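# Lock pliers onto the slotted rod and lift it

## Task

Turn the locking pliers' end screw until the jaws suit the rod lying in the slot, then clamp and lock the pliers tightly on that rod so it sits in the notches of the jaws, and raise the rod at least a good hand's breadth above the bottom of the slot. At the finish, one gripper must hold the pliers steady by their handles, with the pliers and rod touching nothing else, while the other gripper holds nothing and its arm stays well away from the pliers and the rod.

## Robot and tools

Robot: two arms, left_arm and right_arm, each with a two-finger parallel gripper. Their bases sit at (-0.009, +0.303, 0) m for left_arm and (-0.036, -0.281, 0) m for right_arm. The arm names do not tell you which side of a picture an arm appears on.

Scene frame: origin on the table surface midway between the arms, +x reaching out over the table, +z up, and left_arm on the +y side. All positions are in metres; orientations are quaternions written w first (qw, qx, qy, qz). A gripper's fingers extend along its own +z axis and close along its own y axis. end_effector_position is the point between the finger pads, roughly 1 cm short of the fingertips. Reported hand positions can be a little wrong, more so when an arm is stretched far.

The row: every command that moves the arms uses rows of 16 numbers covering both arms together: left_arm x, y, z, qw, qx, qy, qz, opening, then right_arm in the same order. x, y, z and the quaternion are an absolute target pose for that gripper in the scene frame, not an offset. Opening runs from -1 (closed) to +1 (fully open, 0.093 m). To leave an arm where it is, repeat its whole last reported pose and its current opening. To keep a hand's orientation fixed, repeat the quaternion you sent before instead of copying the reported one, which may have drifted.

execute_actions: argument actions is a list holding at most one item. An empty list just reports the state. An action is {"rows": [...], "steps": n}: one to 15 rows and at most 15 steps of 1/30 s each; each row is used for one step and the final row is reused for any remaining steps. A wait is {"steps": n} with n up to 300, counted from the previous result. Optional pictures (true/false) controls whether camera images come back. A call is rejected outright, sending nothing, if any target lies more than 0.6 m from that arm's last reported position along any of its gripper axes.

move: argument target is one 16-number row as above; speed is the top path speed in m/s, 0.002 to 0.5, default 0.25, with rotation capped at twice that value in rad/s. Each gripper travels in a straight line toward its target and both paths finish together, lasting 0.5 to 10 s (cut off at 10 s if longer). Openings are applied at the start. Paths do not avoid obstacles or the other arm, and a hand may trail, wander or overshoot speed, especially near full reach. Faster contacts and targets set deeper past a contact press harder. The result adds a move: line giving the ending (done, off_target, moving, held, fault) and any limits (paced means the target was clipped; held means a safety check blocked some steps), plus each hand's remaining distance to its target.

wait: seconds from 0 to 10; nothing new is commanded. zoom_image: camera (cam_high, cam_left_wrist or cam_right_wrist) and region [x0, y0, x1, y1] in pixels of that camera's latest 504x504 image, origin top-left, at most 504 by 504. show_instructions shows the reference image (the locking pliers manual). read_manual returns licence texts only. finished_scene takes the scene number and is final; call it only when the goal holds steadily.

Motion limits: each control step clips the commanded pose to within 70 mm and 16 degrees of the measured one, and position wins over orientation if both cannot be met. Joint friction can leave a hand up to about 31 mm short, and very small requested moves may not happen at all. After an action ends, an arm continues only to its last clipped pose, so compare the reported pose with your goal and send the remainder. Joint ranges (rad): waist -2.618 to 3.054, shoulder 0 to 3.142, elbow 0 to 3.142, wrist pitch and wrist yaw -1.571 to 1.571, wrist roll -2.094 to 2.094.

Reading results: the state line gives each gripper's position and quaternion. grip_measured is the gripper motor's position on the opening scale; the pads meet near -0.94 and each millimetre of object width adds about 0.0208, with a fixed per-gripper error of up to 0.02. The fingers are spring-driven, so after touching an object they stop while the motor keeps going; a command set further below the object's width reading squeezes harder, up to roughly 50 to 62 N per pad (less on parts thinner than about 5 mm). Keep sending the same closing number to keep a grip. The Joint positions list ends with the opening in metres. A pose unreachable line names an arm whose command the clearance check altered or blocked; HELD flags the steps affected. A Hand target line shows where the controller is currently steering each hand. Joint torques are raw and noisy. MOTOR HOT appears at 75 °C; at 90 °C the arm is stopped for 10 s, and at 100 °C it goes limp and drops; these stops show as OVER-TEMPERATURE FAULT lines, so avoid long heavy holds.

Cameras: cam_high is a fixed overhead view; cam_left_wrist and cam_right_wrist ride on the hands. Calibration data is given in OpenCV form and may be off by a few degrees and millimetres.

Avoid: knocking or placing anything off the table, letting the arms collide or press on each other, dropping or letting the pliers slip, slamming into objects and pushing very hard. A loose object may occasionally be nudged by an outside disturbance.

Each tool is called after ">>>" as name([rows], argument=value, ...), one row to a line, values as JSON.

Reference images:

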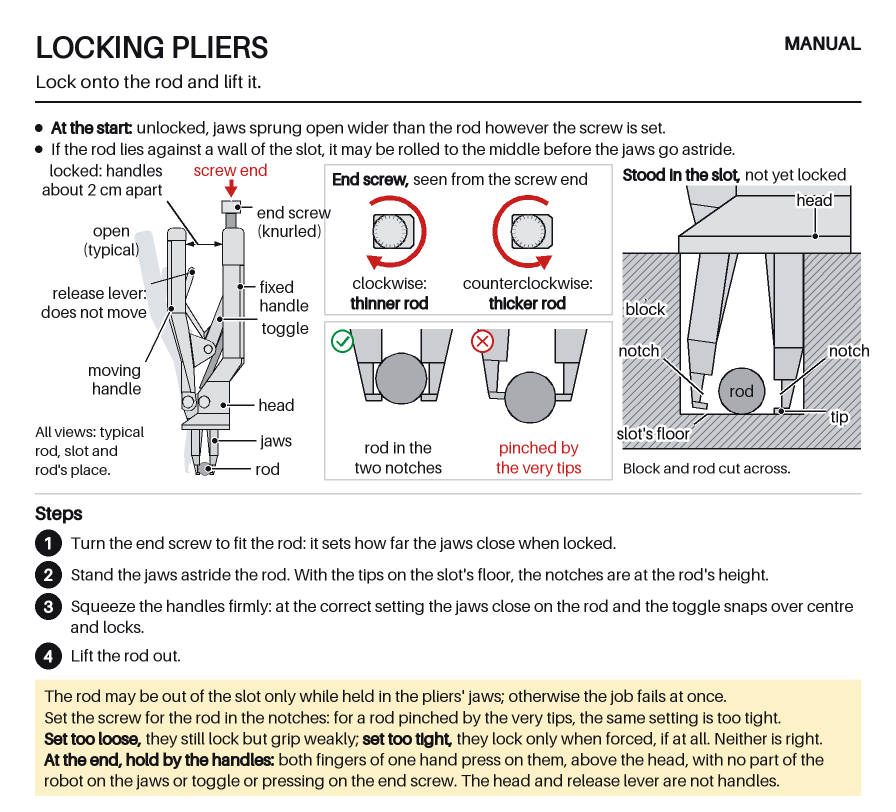

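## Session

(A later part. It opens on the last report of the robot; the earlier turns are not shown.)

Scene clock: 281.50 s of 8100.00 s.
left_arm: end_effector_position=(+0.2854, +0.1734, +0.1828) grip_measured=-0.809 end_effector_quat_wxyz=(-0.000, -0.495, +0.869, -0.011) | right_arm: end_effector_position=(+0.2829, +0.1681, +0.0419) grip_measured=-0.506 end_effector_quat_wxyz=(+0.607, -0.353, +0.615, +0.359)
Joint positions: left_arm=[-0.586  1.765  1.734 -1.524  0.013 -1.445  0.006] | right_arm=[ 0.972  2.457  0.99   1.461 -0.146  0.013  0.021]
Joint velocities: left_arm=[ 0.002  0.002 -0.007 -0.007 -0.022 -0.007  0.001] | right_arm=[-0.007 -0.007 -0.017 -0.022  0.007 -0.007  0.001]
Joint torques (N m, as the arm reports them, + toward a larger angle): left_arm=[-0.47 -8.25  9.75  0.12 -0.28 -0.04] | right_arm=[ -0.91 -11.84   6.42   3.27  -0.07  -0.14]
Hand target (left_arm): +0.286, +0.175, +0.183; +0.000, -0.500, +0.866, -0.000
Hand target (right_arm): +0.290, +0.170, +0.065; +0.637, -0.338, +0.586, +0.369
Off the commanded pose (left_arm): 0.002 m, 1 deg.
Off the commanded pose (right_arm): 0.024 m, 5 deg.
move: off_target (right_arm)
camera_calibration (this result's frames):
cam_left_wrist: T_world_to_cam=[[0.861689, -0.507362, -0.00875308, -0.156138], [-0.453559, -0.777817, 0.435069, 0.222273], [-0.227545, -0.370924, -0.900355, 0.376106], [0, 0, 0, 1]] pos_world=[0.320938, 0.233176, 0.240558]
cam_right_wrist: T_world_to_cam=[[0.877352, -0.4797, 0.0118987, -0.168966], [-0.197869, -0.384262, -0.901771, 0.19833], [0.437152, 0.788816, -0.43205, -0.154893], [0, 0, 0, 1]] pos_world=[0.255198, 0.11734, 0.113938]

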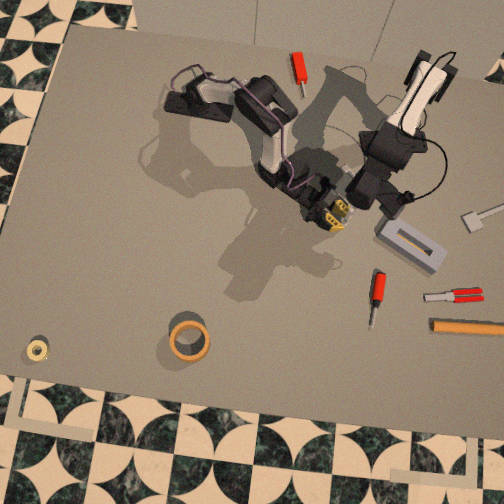

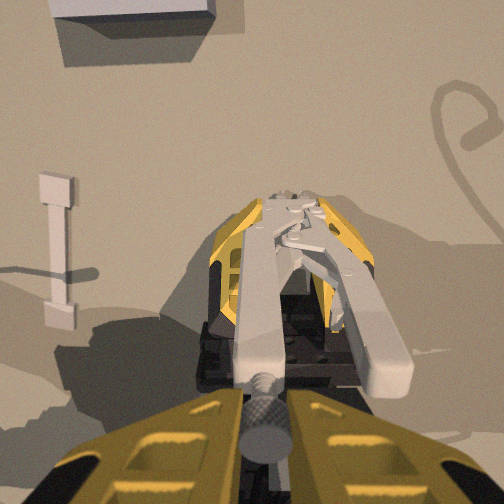

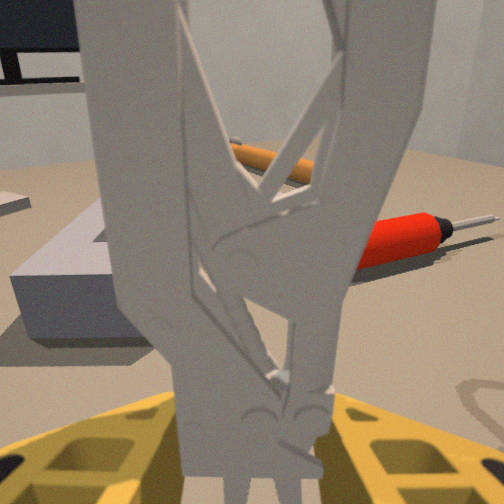

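>>> move(target=[0.2855,0.175,0.183,0,-0.5,0.866,0,0.2, 0.29,0.17,0.065,0.638,-0.338,0.585,0.369,-0.55], speed=0.1)

>>> move(target=[0.318,0.205,0.183,0,-0.5,0.866,0,1, 0.29,0.17,0.065,0.638,-0.338,0.585,0.369,-0.55], speed=0.1)

>>> move(target=[0.318,0.205,0.075,0,-0.5,0.866,0,1, 0.29,0.17,0.065,0.638,-0.338,0.585,0.369,-0.55], speed=0.1)

Scene clock: 294.70 s of 8100.00 s.
left_arm: end_effector_position=(+0.2838, +0.1750, +0.1827) grip_measured=+0.198 end_effector_quat_wxyz=(-0.001, -0.497, +0.868, -0.006) | right_arm: end_effector_position=(+0.2829, +0.1681, +0.0424) grip_measured=-0.506 end_effector_quat_wxyz=(+0.608, -0.352, +0.614, +0.360)
Joint positions: left_arm=[-0.586  1.765  1.734 -1.532  0.009 -1.45   0.055] | right_arm=[ 0.972  2.457  0.99   1.463 -0.146  0.013  0.021]
Joint velocities: left_arm=[-0.012 -0.012 -0.002  0.007  0.022  0.007  0.   ] | right_arm=[-0.027  0.012 -0.012 -0.022 -0.007 -0.037  0.   ]
Joint torques (N m, as the arm reports them, + toward a larger angle): left_arm=[-0.46 -8.24  9.72  0.15 -0.22 -0.03] | right_arm=[ -0.98 -11.87   6.41   3.25  -0.07  -0.13]
Hand target (left_arm): +0.285, +0.175, +0.183; -0.000, -0.500, +0.866, -0.000
Hand target (right_arm): +0.290, +0.170, +0.065; +0.638, -0.338, +0.586, +0.369
Off the commanded pose (left_arm): 0.002 m, 1 deg.
Off the commanded pose (right_arm): 0.024 m, 5 deg.
move: off_target (right_arm)
camera_calibration (this result's frames):
cam_left_wrist: T_world_to_cam=[[0.864138, -0.502931, -0.0180594, -0.153703], [-0.44691, -0.783394, 0.431932, 0.222412], [-0.231379, -0.365178, -0.901725, 0.376609], [0, 0, 0, 1]] pos_world=[0.319359, 0.234464, 0.240755]
cam_right_wrist: T_world_to_cam=[[0.877335, -0.479722, 0.0122661, -0.16898], [-0.1966, -0.382632, -0.902741, 0.198236], [0.437758, 0.789594, -0.43001, -0.155046], [0, 0, 0, 1]] pos_world=[0.255098, 0.117211, 0.114358]

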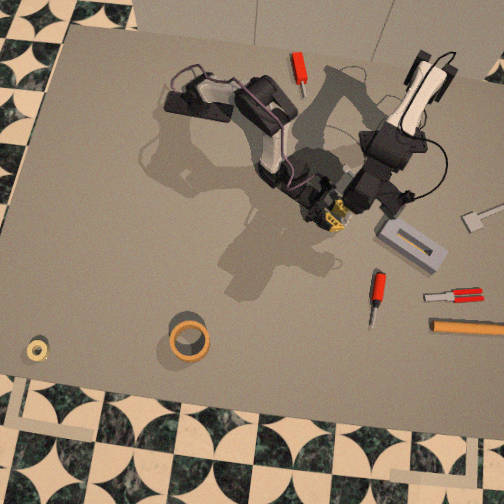

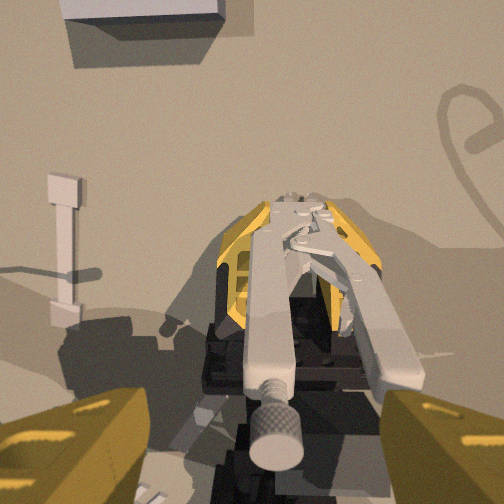

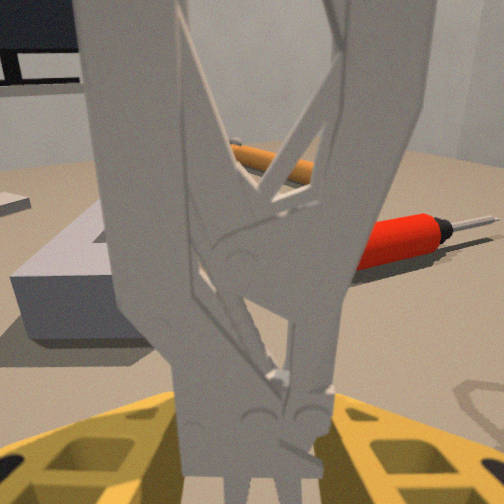

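Scene clock: 295.53 s of 8100.00 s.
left_arm: end_effector_position=(+0.3145, +0.2046, +0.1823) grip_measured=+1.000 end_effector_quat_wxyz=(+0.004, -0.503, +0.864, -0.005) | right_arm: end_effector_position=(+0.2829, +0.1681, +0.0424) grip_measured=-0.506 end_effector_quat_wxyz=(+0.608, -0.352, +0.614, +0.360)
Joint positions: left_arm=[-0.472  1.836  1.821 -1.544  0.002 -1.35   0.093] | right_arm=[ 0.972  2.457  0.99   1.463 -0.146  0.013  0.021]
Joint velocities: left_arm=[-0.007 -0.002 -0.002 -0.007 -0.154  0.066  0.   ] | right_arm=[-0.007  0.012 -0.007 -0.022 -0.139 -0.022  0.   ]
Joint torques (N m, as the arm reports them, + toward a larger angle): left_arm=[ 0.01 -8.82 10.29  0.15 -0.19  0.13] | right_arm=[ -0.91 -11.87   6.39   3.23  -0.05  -0.15]
Hand target (left_arm): +0.318, +0.206, +0.183; +0.004, -0.500, +0.866, -0.002
Hand target (right_arm): +0.290, +0.170, +0.065; +0.638, -0.338, +0.586, +0.369
Off the commanded pose (left_arm): 0.004 m, 1 deg.
Off the commanded pose (right_arm): 0.024 m, 5 deg.
joint sent to its limit (left arm) — the command would take joint 4 (wrist pitch) past its lower limit, so that joint was sent only as far as its limit.
move: off_target (right_arm)
camera_calibration (this result's frames):
cam_left_wrist: T_world_to_cam=[[0.870744, -0.49153, -0.0142733, -0.170408], [-0.439809, -0.791446, 0.424477, 0.260326], [-0.21994, -0.363333, -0.905326, 0.39087], [0, 0, 0, 1]] pos_world=[0.348843, 0.264289, 0.24093]
cam_right_wrist: T_world_to_cam=[[0.877335, -0.479722, 0.0122661, -0.16898], [-0.1966, -0.382632, -0.902741, 0.198236], [0.437758, 0.789594, -0.43001, -0.155046], [0, 0, 0, 1]] pos_world=[0.255098, 0.117211, 0.114358]

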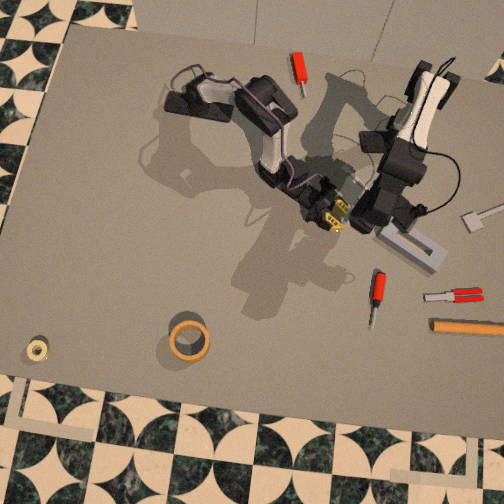

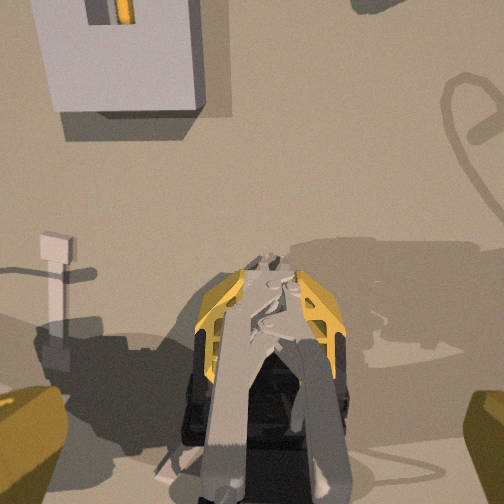

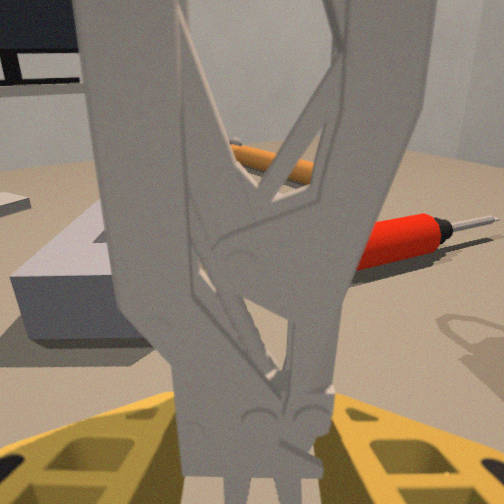

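Scene clock: 297.17 s of 8100.00 s.
left_arm: end_effector_position=(+0.3239, +0.2018, +0.0865) grip_measured=+1.000 end_effector_quat_wxyz=(+0.009, -0.502, +0.865, -0.012) | right_arm: end_effector_position=(+0.2829, +0.1681, +0.0425) grip_measured=-0.506 end_effector_quat_wxyz=(+0.608, -0.352, +0.614, +0.360)
Joint positions: left_arm=[-0.472  1.845  1.45  -1.146  0.002 -1.347  0.093] | right_arm=[ 0.972  2.457  0.99   1.464 -0.146  0.013  0.021]
Joint velocities: left_arm=[-0.002 -0.002  0.002 -0.095  0.037  0.081  0.   ] | right_arm=[-0.007 -0.012 -0.007 -0.11  -0.022 -0.007 -0.   ]
Joint torques (N m, as the arm reports them, + toward a larger angle): left_arm=[-0.08 -9.24  5.54  0.45 -0.19  0.14] | right_arm=[ -0.9  -11.82   6.41   3.25  -0.06  -0.14]
Hand target (left_arm): +0.319, +0.205, +0.075; -0.000, -0.500, +0.866, +0.000
Hand target (right_arm): +0.290, +0.170, +0.065; +0.638, -0.338, +0.586, +0.369
Off the commanded pose (left_arm): 0.013 m, 2 deg.
Off the commanded pose (right_arm): 0.024 m, 5 deg.
move: off_target (left_arm, right_arm)
camera_calibration (this result's frames):
cam_left_wrist: T_world_to_cam=[[0.869714, -0.493551, 0.00210228, -0.182093], [-0.448414, -0.788383, 0.421162, 0.305362], [-0.206207, -0.367233, -0.906983, 0.301581], [0, 0, 0, 1]] pos_world=[0.357486, 0.26162, 0.145305]
cam_right_wrist: T_world_to_cam=[[0.877335, -0.479729, 0.0119459, -0.168967], [-0.196688, -0.38219, -0.902909, 0.198277], [0.437717, 0.789804, -0.429666, -0.155045], [0, 0, 0, 1]] pos_world=[0.255105, 0.117176, 0.114427]

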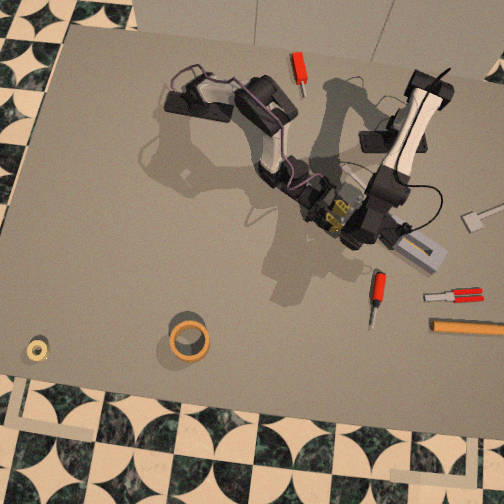

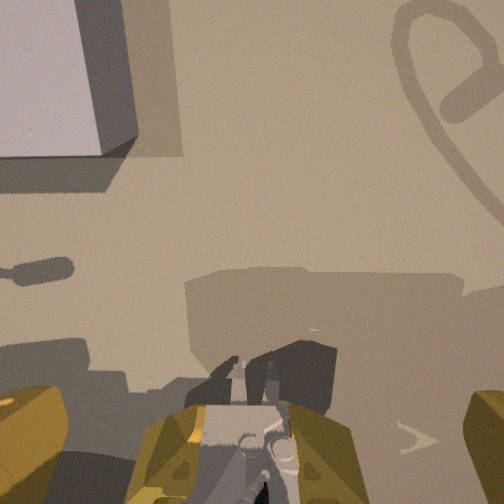

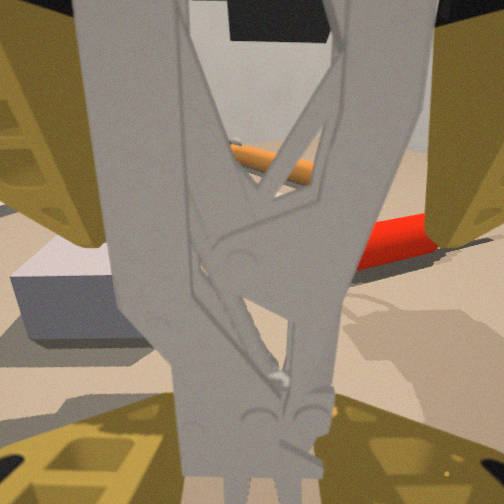

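>>> zoom_image(camera="cam_left_wrist", region=[195, 335, 315, 455])

Region (195, 335, 315, 455) of cam_left_wrist's 504x504 image, scaled by 4.200, with more detail than that image has.

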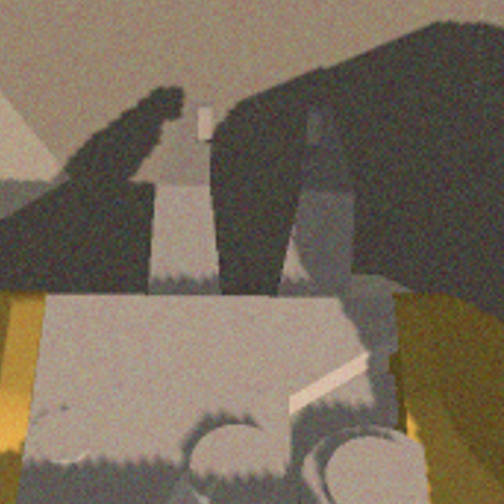

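>>> move(target=[0.305,0.21,0.188,0,-0.5,0.866,0,-0.3, 0.29,0.17,0.065,0.638,-0.338,0.585,0.369,-0.55], speed=0.15)

>>> move(target=[0.285,0.172,0.185,0,-0.5,0.866,0,-0.3, 0.29,0.17,0.065,0.638,-0.338,0.585,0.369,-0.55], speed=0.04)

Scene clock: 306.73 s of 8100.00 s.
left_arm: end_effector_position=(+0.3024, +0.2083, +0.1806) grip_measured=-0.298 end_effector_quat_wxyz=(-0.002, -0.501, +0.865, +0.001) | right_arm: end_effector_position=(+0.2829, +0.1681, +0.0424) grip_measured=-0.506 end_effector_quat_wxyz=(+0.608, -0.352, +0.614, +0.360)
Joint positions: left_arm=[-0.472  1.798  1.767 -1.543  0.002 -1.345  0.031] | right_arm=[ 0.972  2.457  0.99   1.463 -0.146  0.013  0.021]
Joint velocities: left_arm=[ 0.007  0.007  0.017 -0.066 -0.007  0.022  0.001] | right_arm=[-0.002 -0.012  0.002  0.007  0.066  0.022 -0.002]
Joint torques (N m, as the arm reports them, + toward a larger angle): left_arm=[  0.15 -10.68   9.72   0.15  -0.16   0.1 ] | right_arm=[ -0.93 -11.84   6.43   3.25  -0.06  -0.14]
Hand target (left_arm): +0.303, +0.210, +0.187; +0.004, -0.500, +0.866, -0.004
Hand target (right_arm): +0.290, +0.170, +0.065; +0.638, -0.338, +0.586, +0.369
Off the commanded pose (left_arm): 0.008 m, 0 deg.
Off the commanded pose (right_arm): 0.024 m, 5 deg.
joint sent to its limit (left arm) — the command would take joint 4 (wrist pitch) past its lower limit, so that joint was sent only as far as its limit.
move: off_target (right_arm)
camera_calibration (this result's frames):
cam_left_wrist: T_world_to_cam=[[0.868135, -0.495403, -0.030269, -0.153615], [-0.436753, -0.791481, 0.427556, 0.25719], [-0.23577, -0.357956, -0.903482, 0.391299], [0, 0, 0, 1]] pos_world=[0.337943, 0.267528, 0.238919]
cam_right_wrist: T_world_to_cam=[[0.877338, -0.479726, 0.0118847, -0.168964], [-0.1969, -0.382462, -0.902748, 0.198293], [0.437616, 0.789675, -0.430006, -0.155019], [0, 0, 0, 1]] pos_world=[0.255122, 0.117198, 0.114357]

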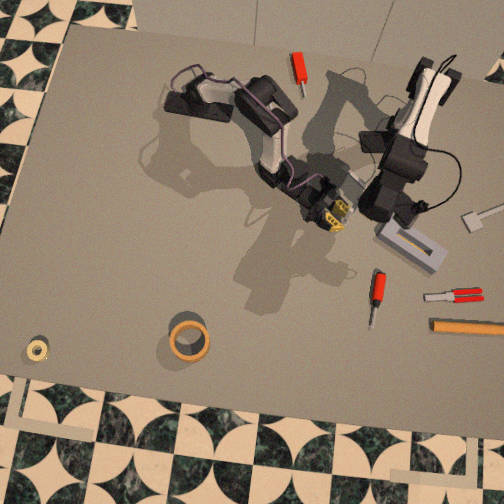

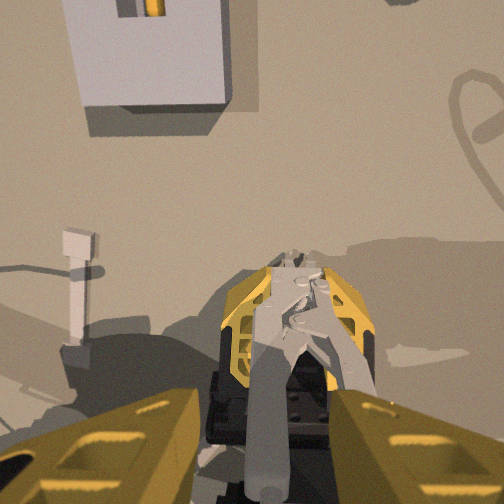

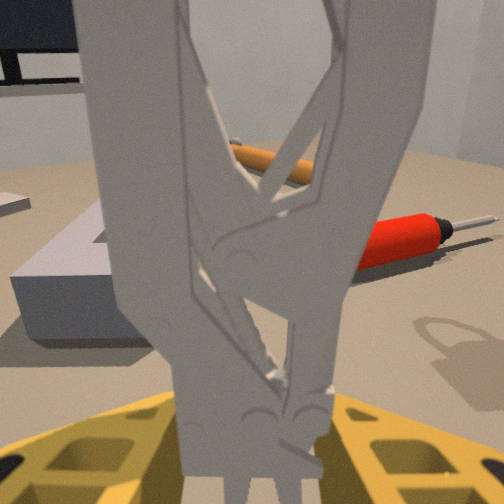

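Scene clock: 308.13 s of 8100.00 s.
left_arm: end_effector_position=(+0.2889, +0.1721, +0.1806) grip_measured=-0.298 end_effector_quat_wxyz=(-0.002, -0.498, +0.867, +0.001) | right_arm: end_effector_position=(+0.2829, +0.1681, +0.0424) grip_measured=-0.506 end_effector_quat_wxyz=(+0.608, -0.352, +0.614, +0.360)
Joint positions: left_arm=[-0.591  1.798  1.767 -1.544  0.003 -1.457  0.031] | right_arm=[ 0.972  2.457  0.99   1.463 -0.146  0.013  0.021]
Joint velocities: left_arm=[-0.012 -0.007 -0.007 -0.081  0.037 -0.037  0.001] | right_arm=[ 0.007  0.012  0.012  0.022 -0.037  0.022 -0.   ]
Joint torques (N m, as the arm reports them, + toward a larger angle): left_arm=[ -0.82 -11.14   8.08   0.15  -0.15  -0.08] | right_arm=[ -0.97 -11.82   6.44   3.23  -0.05  -0.14]
Hand target (left_arm): +0.285, +0.171, +0.185; -0.002, -0.500, +0.866, -0.001
Hand target (right_arm): +0.290, +0.170, +0.065; +0.638, -0.338, +0.586, +0.369
Off the commanded pose (left_arm): 0.006 m, 0 deg.
Off the commanded pose (right_arm): 0.024 m, 5 deg.
move: off_target (right_arm)
camera_calibration (this result's frames):
cam_left_wrist: T_world_to_cam=[[0.864695, -0.501344, -0.0309156, -0.157643], [-0.441926, -0.788581, 0.427599, 0.223618], [-0.238754, -0.356081, -0.90344, 0.375683], [0, 0, 0, 1]] pos_world=[0.324832, 0.231081, 0.238915]
cam_right_wrist: T_world_to_cam=[[0.877338, -0.479726, 0.0118847, -0.168964], [-0.1969, -0.382462, -0.902748, 0.198293], [0.437616, 0.789675, -0.430006, -0.155019], [0, 0, 0, 1]] pos_world=[0.255122, 0.117198, 0.114357]

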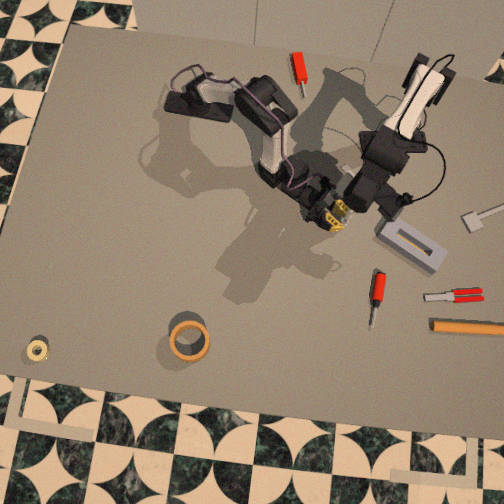

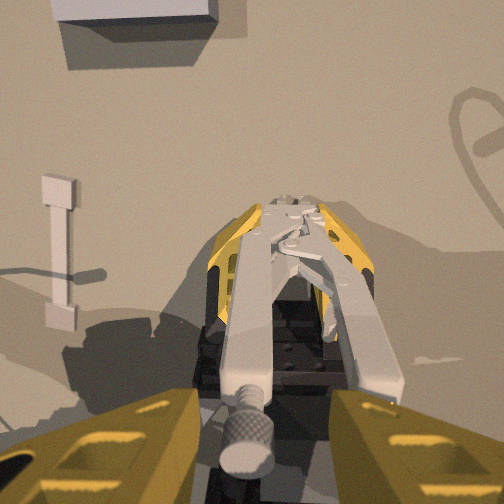

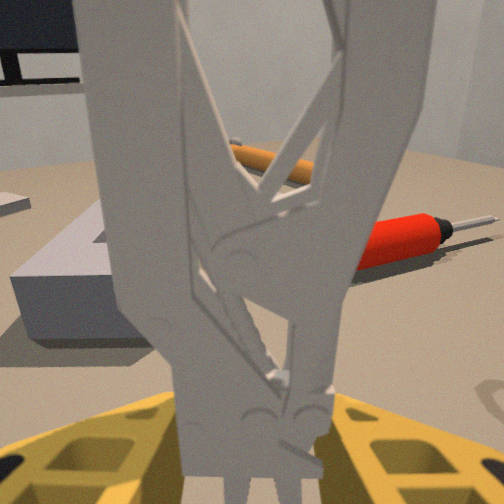

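Good enough. Close and turn CW 120°.

>>> move(target=[0.2855,0.174,0.183,0,-0.5,0.866,0,-0.82, 0.29,0.17,0.065,0.638,-0.338,0.585,0.369,-0.55], speed=0.02)

>>> move(target=[0.2855,0.174,0.183,0,0.5,0.866,0,-0.82, 0.29,0.17,0.065,0.638,-0.338,0.585,0.369,-0.55], speed=0.3)

>>> move(target=[0.2855,0.174,0.183,0,0.5,0.866,0,-0.35, 0.29,0.17,0.065,0.638,-0.338,0.585,0.369,-0.55], speed=0.3)

Scene clock: 314.43 s of 8100.00 s.
left_arm: end_effector_position=(+0.2878, +0.1726, +0.1806) grip_measured=-0.808 end_effector_quat_wxyz=(-0.004, -0.499, +0.866, +0.003) | right_arm: end_effector_position=(+0.2841, +0.1674, +0.0421) grip_measured=-0.506 end_effector_quat_wxyz=(+0.607, -0.349, +0.616, +0.359)
Joint positions: left_arm=[-0.591  1.798  1.767 -1.548  0.003 -1.46   0.006] | right_arm=[ 0.97   2.457  0.99   1.462 -0.141  0.018  0.021]
Joint velocities: left_arm=[ 0.002 -0.002  0.002 -0.022  0.007 -0.022  0.001] | right_arm=[-0.007 -0.007  0.017 -0.051 -0.051 -0.022  0.   ]
Joint torques (N m, as the arm reports them, + toward a larger angle): left_arm=[ -0.25 -11.59   6.7    0.27  -0.2    0.05] | right_arm=[ -0.83 -11.89   6.37   3.26  -0.09  -0.19]
Hand target (left_arm): +0.285, +0.174, +0.183; -0.000, -0.500, +0.866, +0.000
Hand target (right_arm): +0.290, +0.170, +0.065; +0.638, -0.338, +0.586, +0.368
Off the commanded pose (left_arm): 0.004 m, 1 deg.
Off the commanded pose (right_arm): 0.024 m, 5 deg.
move: off_target (right_arm)
camera_calibration (this result's frames):
cam_left_wrist: T_world_to_cam=[[0.866082, -0.498641, -0.0354732, -0.156583], [-0.437723, -0.79072, 0.427972, 0.22261], [-0.241454, -0.355131, -0.903096, 0.376157], [0, 0, 0, 1]] pos_world=[0.32388, 0.231528, 0.238881]
cam_right_wrist: T_world_to_cam=[[0.874616, -0.484765, 0.00714225, -0.168541], [-0.2033, -0.38009, -0.902331, 0.199394], [0.440133, 0.787741, -0.430985, -0.155414], [0, 0, 0, 1]] pos_world=[0.256348, 0.116511, 0.114142]

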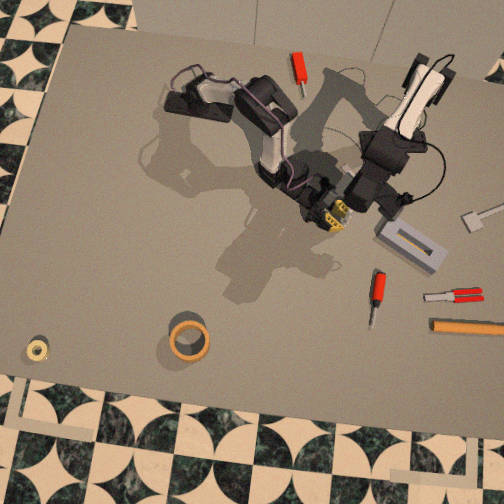

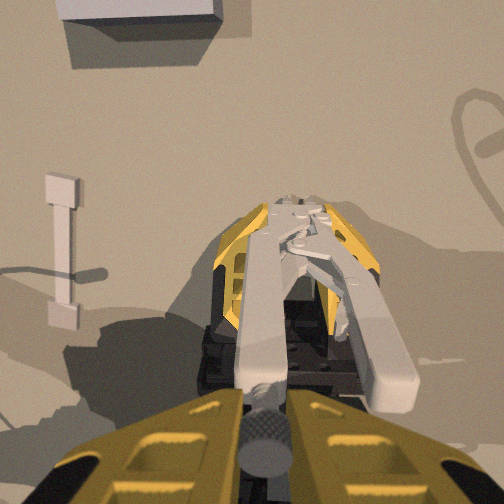

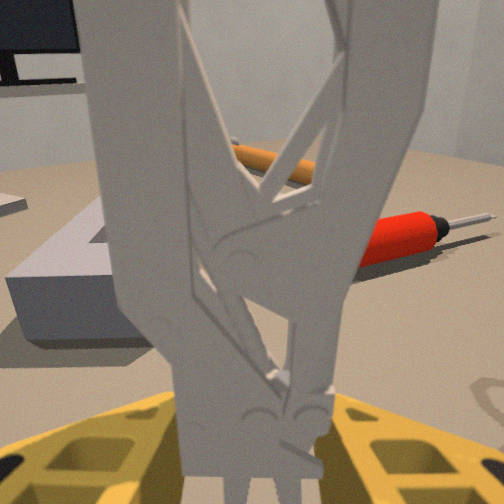

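Scene clock: 318.53 s of 8100.00 s.
left_arm: end_effector_position=(+0.2880, +0.1731, +0.1806) grip_measured=-0.809 end_effector_quat_wxyz=(-0.004, +0.493, +0.870, -0.000) | right_arm: end_effector_position=(+0.2851, +0.1668, +0.0424) grip_measured=-0.506 end_effector_quat_wxyz=(+0.609, -0.347, +0.617, +0.358)
Joint positions: left_arm=[-0.591  1.798  1.767 -1.548 -0.     0.616  0.006] | right_arm=[ 0.97   2.457  0.99   1.463 -0.137  0.019  0.021]
Joint velocities: left_arm=[-0.022 -0.012 -0.012 -0.007  0.051 -0.022 -0.001] | right_arm=[ 0.007  0.007 -0.007 -0.007  0.125 -0.037 -0.001]
Joint torques (N m, as the arm reports them, + toward a larger angle): left_arm=[ -0.4  -11.62   6.93   0.35  -0.02   0.16] | right_arm=[ -0.66 -11.86   6.42   3.24  -0.14  -0.19]
Hand target (left_arm): +0.285, +0.174, +0.183; -0.000, +0.500, +0.866, +0.000
Hand target (right_arm): +0.290, +0.170, +0.065; +0.638, -0.338, +0.586, +0.369
Off the commanded pose (left_arm): 0.004 m, 1 deg.
Off the commanded pose (right_arm): 0.023 m, 5 deg.
move: off_target (right_arm)
camera_calibration (this result's frames):
cam_left_wrist: T_world_to_cam=[[-0.85588, -0.516681, -0.0225924, 0.340273], [-0.474523, 0.767173, 0.431594, -0.0365771], [-0.205664, 0.380113, -0.901785, 0.238593], [0, 0, 0, 1]] pos_world=[0.322946, 0.113181, 0.238633]
cam_right_wrist: T_world_to_cam=[[0.872199, -0.489107, 0.00656981, -0.16823], [-0.205131, -0.377926, -0.902825, 0.199792], [0.444061, 0.786096, -0.429957, -0.156135], [0, 0, 0, 1]] pos_world=[0.257046, 0.115961, 0.114351]

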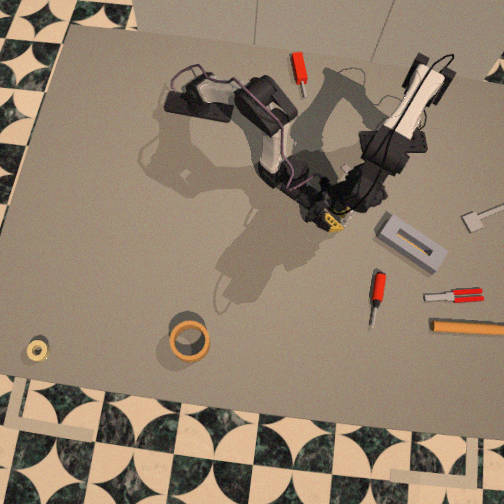

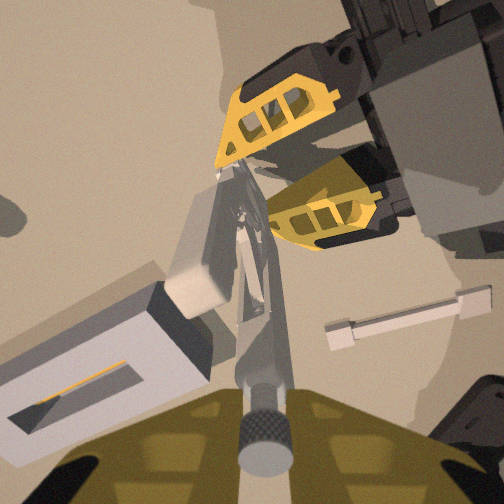

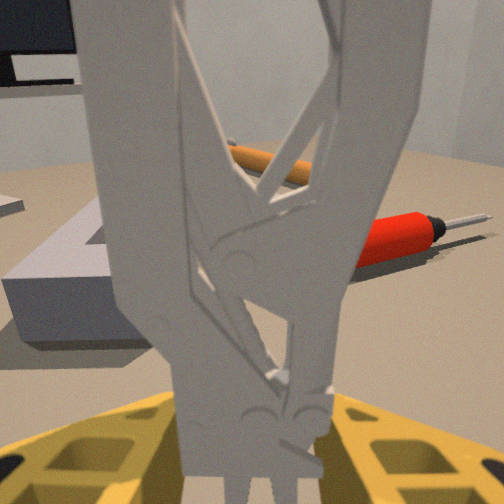

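Scene clock: 319.23 s of 8100.00 s.
left_arm: end_effector_position=(+0.2880, +0.1731, +0.1806) grip_measured=-0.351 end_effector_quat_wxyz=(-0.004, +0.496, +0.868, -0.000) | right_arm: end_effector_position=(+0.2850, +0.1668, +0.0423) grip_measured=-0.506 end_effector_quat_wxyz=(+0.608, -0.348, +0.617, +0.358)
Joint positions: left_arm=[-0.591  1.798  1.767 -1.548 -0.     0.624  0.028] | right_arm=[ 0.97   2.457  0.99   1.463 -0.137  0.019  0.021]
Joint velocities: left_arm=[-0.002 -0.007 -0.002  0.022  0.007 -0.007 -0.   ] | right_arm=[-0.007 -0.017 -0.012 -0.007 -0.051  0.022 -0.001]
Joint torques (N m, as the arm reports them, + toward a larger angle): left_arm=[ -0.28 -11.6    6.94   0.31  -0.09   0.15] | right_arm=[ -0.75 -11.85   6.43   3.22  -0.12  -0.2 ]
Hand target (left_arm): +0.285, +0.174, +0.183; -0.000, +0.500, +0.866, +0.000
Hand target (right_arm): +0.290, +0.170, +0.065; +0.638, -0.338, +0.586, +0.368
Off the commanded pose (left_arm): 0.004 m, 1 deg.
Off the commanded pose (right_arm): 0.023 m, 5 deg.
move: off_target (right_arm)
camera_calibration (this result's frames):
cam_left_wrist: T_world_to_cam=[[-0.859992, -0.509809, -0.0225339, 0.340258], [-0.468348, 0.770977, 0.431561, -0.0390079], [-0.202641, 0.381693, -0.901802, 0.237452], [0, 0, 0, 1]] pos_world=[0.322467, 0.112907, 0.238636]
cam_right_wrist: T_world_to_cam=[[0.872387, -0.488772, 0.00651067, -0.168272], [-0.205199, -0.378275, -0.902664, 0.19978], [0.44366, 0.786136, -0.430298, -0.156052], [0, 0, 0, 1]] pos_world=[0.257027, 0.116004, 0.114281]

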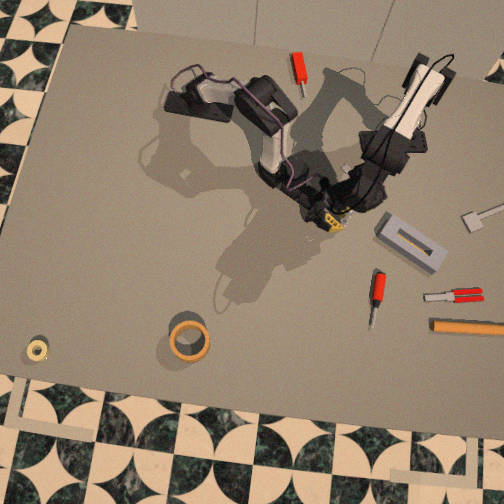

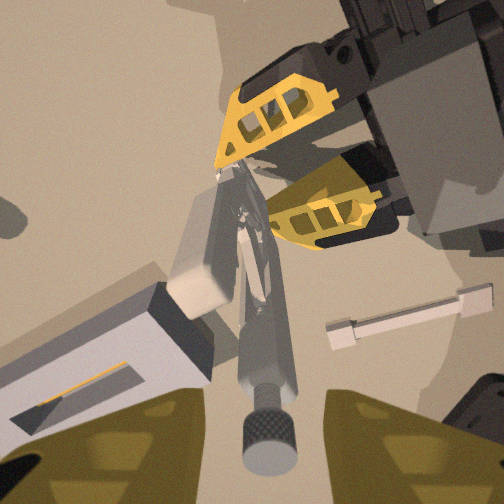

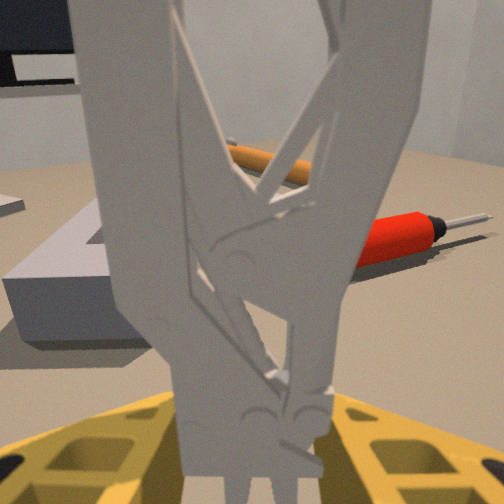

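>>> move(target=[0.2855,0.174,0.183,0,-0.5,0.866,0,-0.45, 0.29,0.17,0.065,0.638,-0.338,0.585,0.369,-0.55], speed=0.4)

>>> move(target=[0.287,0.173,0.157,0,-0.5,0.866,0,-0.45, 0.29,0.17,0.065,0.638,-0.338,0.585,0.369,-0.55], speed=0.03)

Scene clock: 327.10 s of 8100.00 s.
left_arm: end_effector_position=(+0.2879, +0.1727, +0.1806) grip_measured=-0.448 end_effector_quat_wxyz=(-0.003, -0.496, +0.869, +0.003) | right_arm: end_effector_position=(+0.2850, +0.1668, +0.0424) grip_measured=-0.506 end_effector_quat_wxyz=(+0.608, -0.348, +0.617, +0.358)
Joint positions: left_arm=[-0.591  1.798  1.767 -1.548  0.002 -1.451  0.024] | right_arm=[ 0.97   2.457  0.99   1.463 -0.138  0.019  0.021]
Joint velocities: left_arm=[-0.012 -0.007 -0.002  0.022 -0.037 -0.11   0.001] | right_arm=[ 0.012 -0.002 -0.012  0.022  0.022 -0.051  0.   ]
Joint torques (N m, as the arm reports them, + toward a larger angle): left_arm=[ -0.39 -11.42   6.83   0.28  -0.18  -0.02] | right_arm=[ -0.76 -11.83   6.44   3.23  -0.13  -0.19]
Hand target (left_arm): +0.285, +0.174, +0.183; -0.000, -0.500, +0.866, +0.000
Hand target (right_arm): +0.290, +0.170, +0.065; +0.638, -0.338, +0.586, +0.368
Off the commanded pose (left_arm): 0.004 m, 1 deg.
Off the commanded pose (right_arm): 0.023 m, 5 deg.
move: off_target (right_arm)
camera_calibration (this result's frames):
cam_left_wrist: T_world_to_cam=[[0.861681, -0.506204, -0.0355313, -0.153986], [-0.444776, -0.787112, 0.427352, 0.224245], [-0.244294, -0.352437, -0.903387, 0.376616], [0, 0, 0, 1]] pos_world=[0.324431, 0.231291, 0.238927]
cam_right_wrist: T_world_to_cam=[[0.872572, -0.488441, 0.00656764, -0.168318], [-0.204844, -0.378081, -0.902825, 0.199737], [0.44346, 0.786435, -0.429957, -0.156021], [0, 0, 0, 1]] pos_world=[0.256974, 0.116004, 0.114351]

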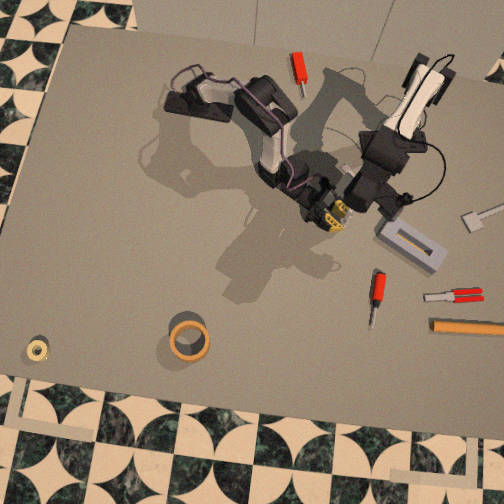

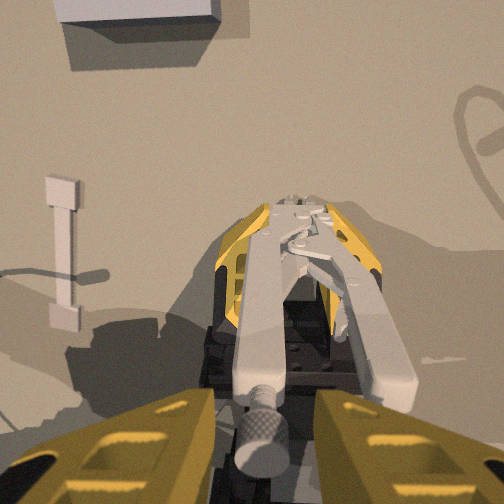

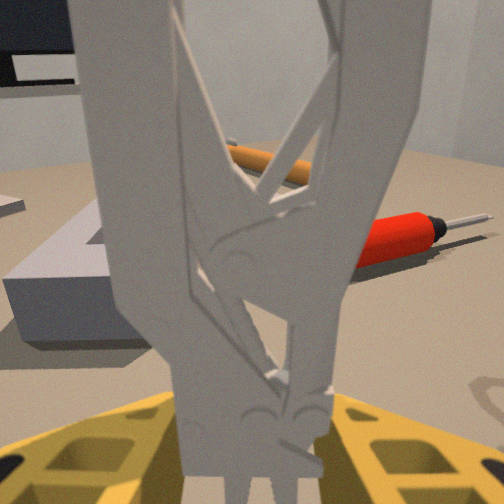

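Scene clock: 328.87 s of 8100.00 s.
left_arm: end_effector_position=(+0.2906, +0.1715, +0.1659) grip_measured=-0.449 end_effector_quat_wxyz=(+0.004, -0.497, +0.868, -0.007) | right_arm: end_effector_position=(+0.2850, +0.1668, +0.0417) grip_measured=-0.506 end_effector_quat_wxyz=(+0.607, -0.347, +0.619, +0.359)
Joint positions: left_arm=[-0.591  1.775  1.678 -1.458  0.002 -1.454  0.024] | right_arm=[ 0.97   2.457  0.99   1.46  -0.138  0.023  0.021]
Joint velocities: left_arm=[-0.002 -0.012 -0.012  0.037 -0.037  0.022 -0.   ] | right_arm=[-0.012 -0.002 -0.007  0.037  0.022  0.051  0.001]
Joint torques (N m, as the arm reports them, + toward a larger angle): left_arm=[-0.44 -9.89  4.59  0.49 -0.2  -0.05] | right_arm=[ -0.76 -11.88   6.39   3.28  -0.13  -0.21]
Hand target (left_arm): +0.287, +0.173, +0.157; -0.000, -0.500, +0.866, +0.000
Hand target (right_arm): +0.290, +0.170, +0.065; +0.638, -0.338, +0.586, +0.369
Off the commanded pose (left_arm): 0.010 m, 1 deg.
Off the commanded pose (right_arm): 0.024 m, 5 deg.
move: off_target (right_arm)
camera_calibration (this result's frames):
cam_left_wrist: T_world_to_cam=[[0.863757, -0.503806, -0.0101542, -0.162678], [-0.452346, -0.784095, 0.424945, 0.232894], [-0.222052, -0.362456, -0.905162, 0.359092], [0, 0, 0, 1]] pos_world=[0.3256, 0.230808, 0.224418]
cam_right_wrist: T_world_to_cam=[[0.872586, -0.488458, 0.001525, -0.168104], [-0.210119, -0.378174, -0.901573, 0.200539], [0.440958, 0.78638, -0.432624, -0.155501], [0, 0, 0, 1]] pos_world=[0.257392, 0.11601, 0.113784]

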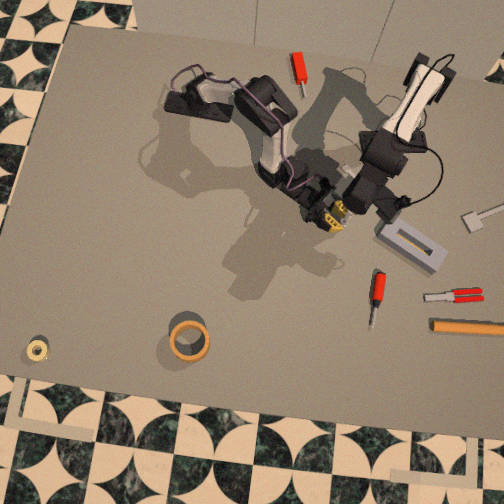

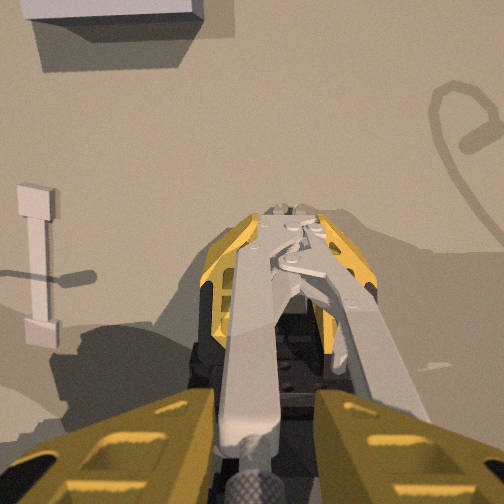

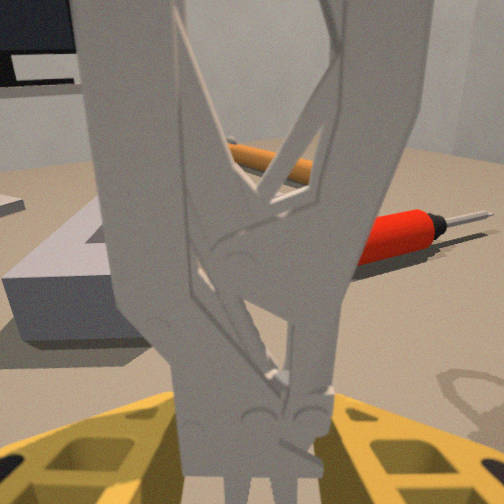

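Now open gradually to push the moving handle out.

>>> move(target=[0.287,0.173,0.160,0,-0.5,0.866,0,-0.1, 0.29,0.17,0.065,0.638,-0.338,0.585,0.369,-0.55], speed=0.03)

Scene clock: 334.23 s of 8100.00 s.
left_arm: end_effector_position=(+0.2905, +0.1716, +0.1658) grip_measured=-0.101 end_effector_quat_wxyz=(+0.004, -0.497, +0.868, -0.007) | right_arm: end_effector_position=(+0.2850, +0.1668, +0.0422) grip_measured=-0.506 end_effector_quat_wxyz=(+0.608, -0.347, +0.618, +0.359)
Joint positions: left_arm=[-0.591  1.775  1.678 -1.458  0.002 -1.455  0.04 ] | right_arm=[ 0.97   2.457  0.99   1.463 -0.137  0.022  0.021]
Joint velocities: left_arm=[-0.007  0.012 -0.012  0.051 -0.037 -0.022 -0.   ] | right_arm=[-0.002  0.007 -0.007  0.022 -0.066  0.037  0.001]
Joint torques (N m, as the arm reports them, + toward a larger angle): left_arm=[-0.3  -9.89  5.65  0.4  -0.17 -0.06] | right_arm=[ -0.71 -11.82   6.39   3.25  -0.16  -0.25]
Hand target (left_arm): +0.287, +0.173, +0.160; -0.000, -0.500, +0.866, +0.000
Hand target (right_arm): +0.290, +0.170, +0.065; +0.638, -0.338, +0.586, +0.368
Off the commanded pose (left_arm): 0.007 m, 1 deg.
Off the commanded pose (right_arm): 0.024 m, 5 deg.
move: off_target (right_arm)
camera_calibration (this result's frames):
cam_left_wrist: T_world_to_cam=[[0.864134, -0.503144, -0.0109122, -0.162606], [-0.451448, -0.784565, 0.425032, 0.232725], [-0.222414, -0.362358, -0.905113, 0.359074], [0, 0, 0, 1]] pos_world=[0.32544, 0.230886, 0.224312]
cam_right_wrist: T_world_to_cam=[[0.872396, -0.488787, 0.00340123, -0.16814], [-0.207798, -0.377161, -0.902535, 0.200247], [0.442431, 0.786662, -0.430603, -0.155816], [0, 0, 0, 1]] pos_world=[0.257233, 0.115915, 0.114207]

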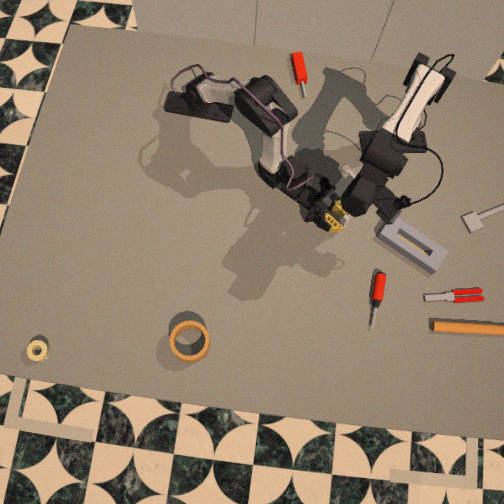

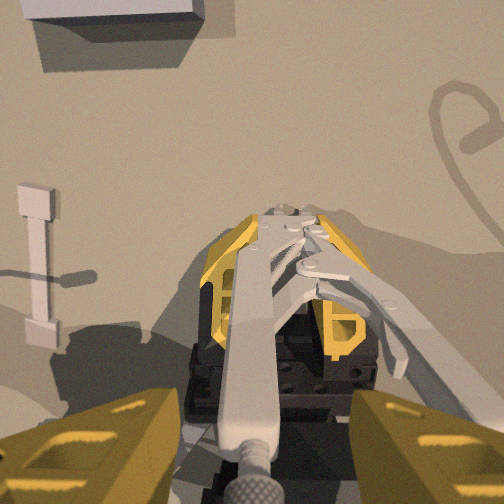

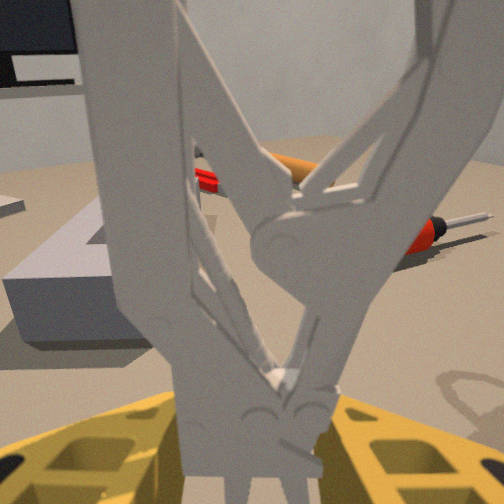

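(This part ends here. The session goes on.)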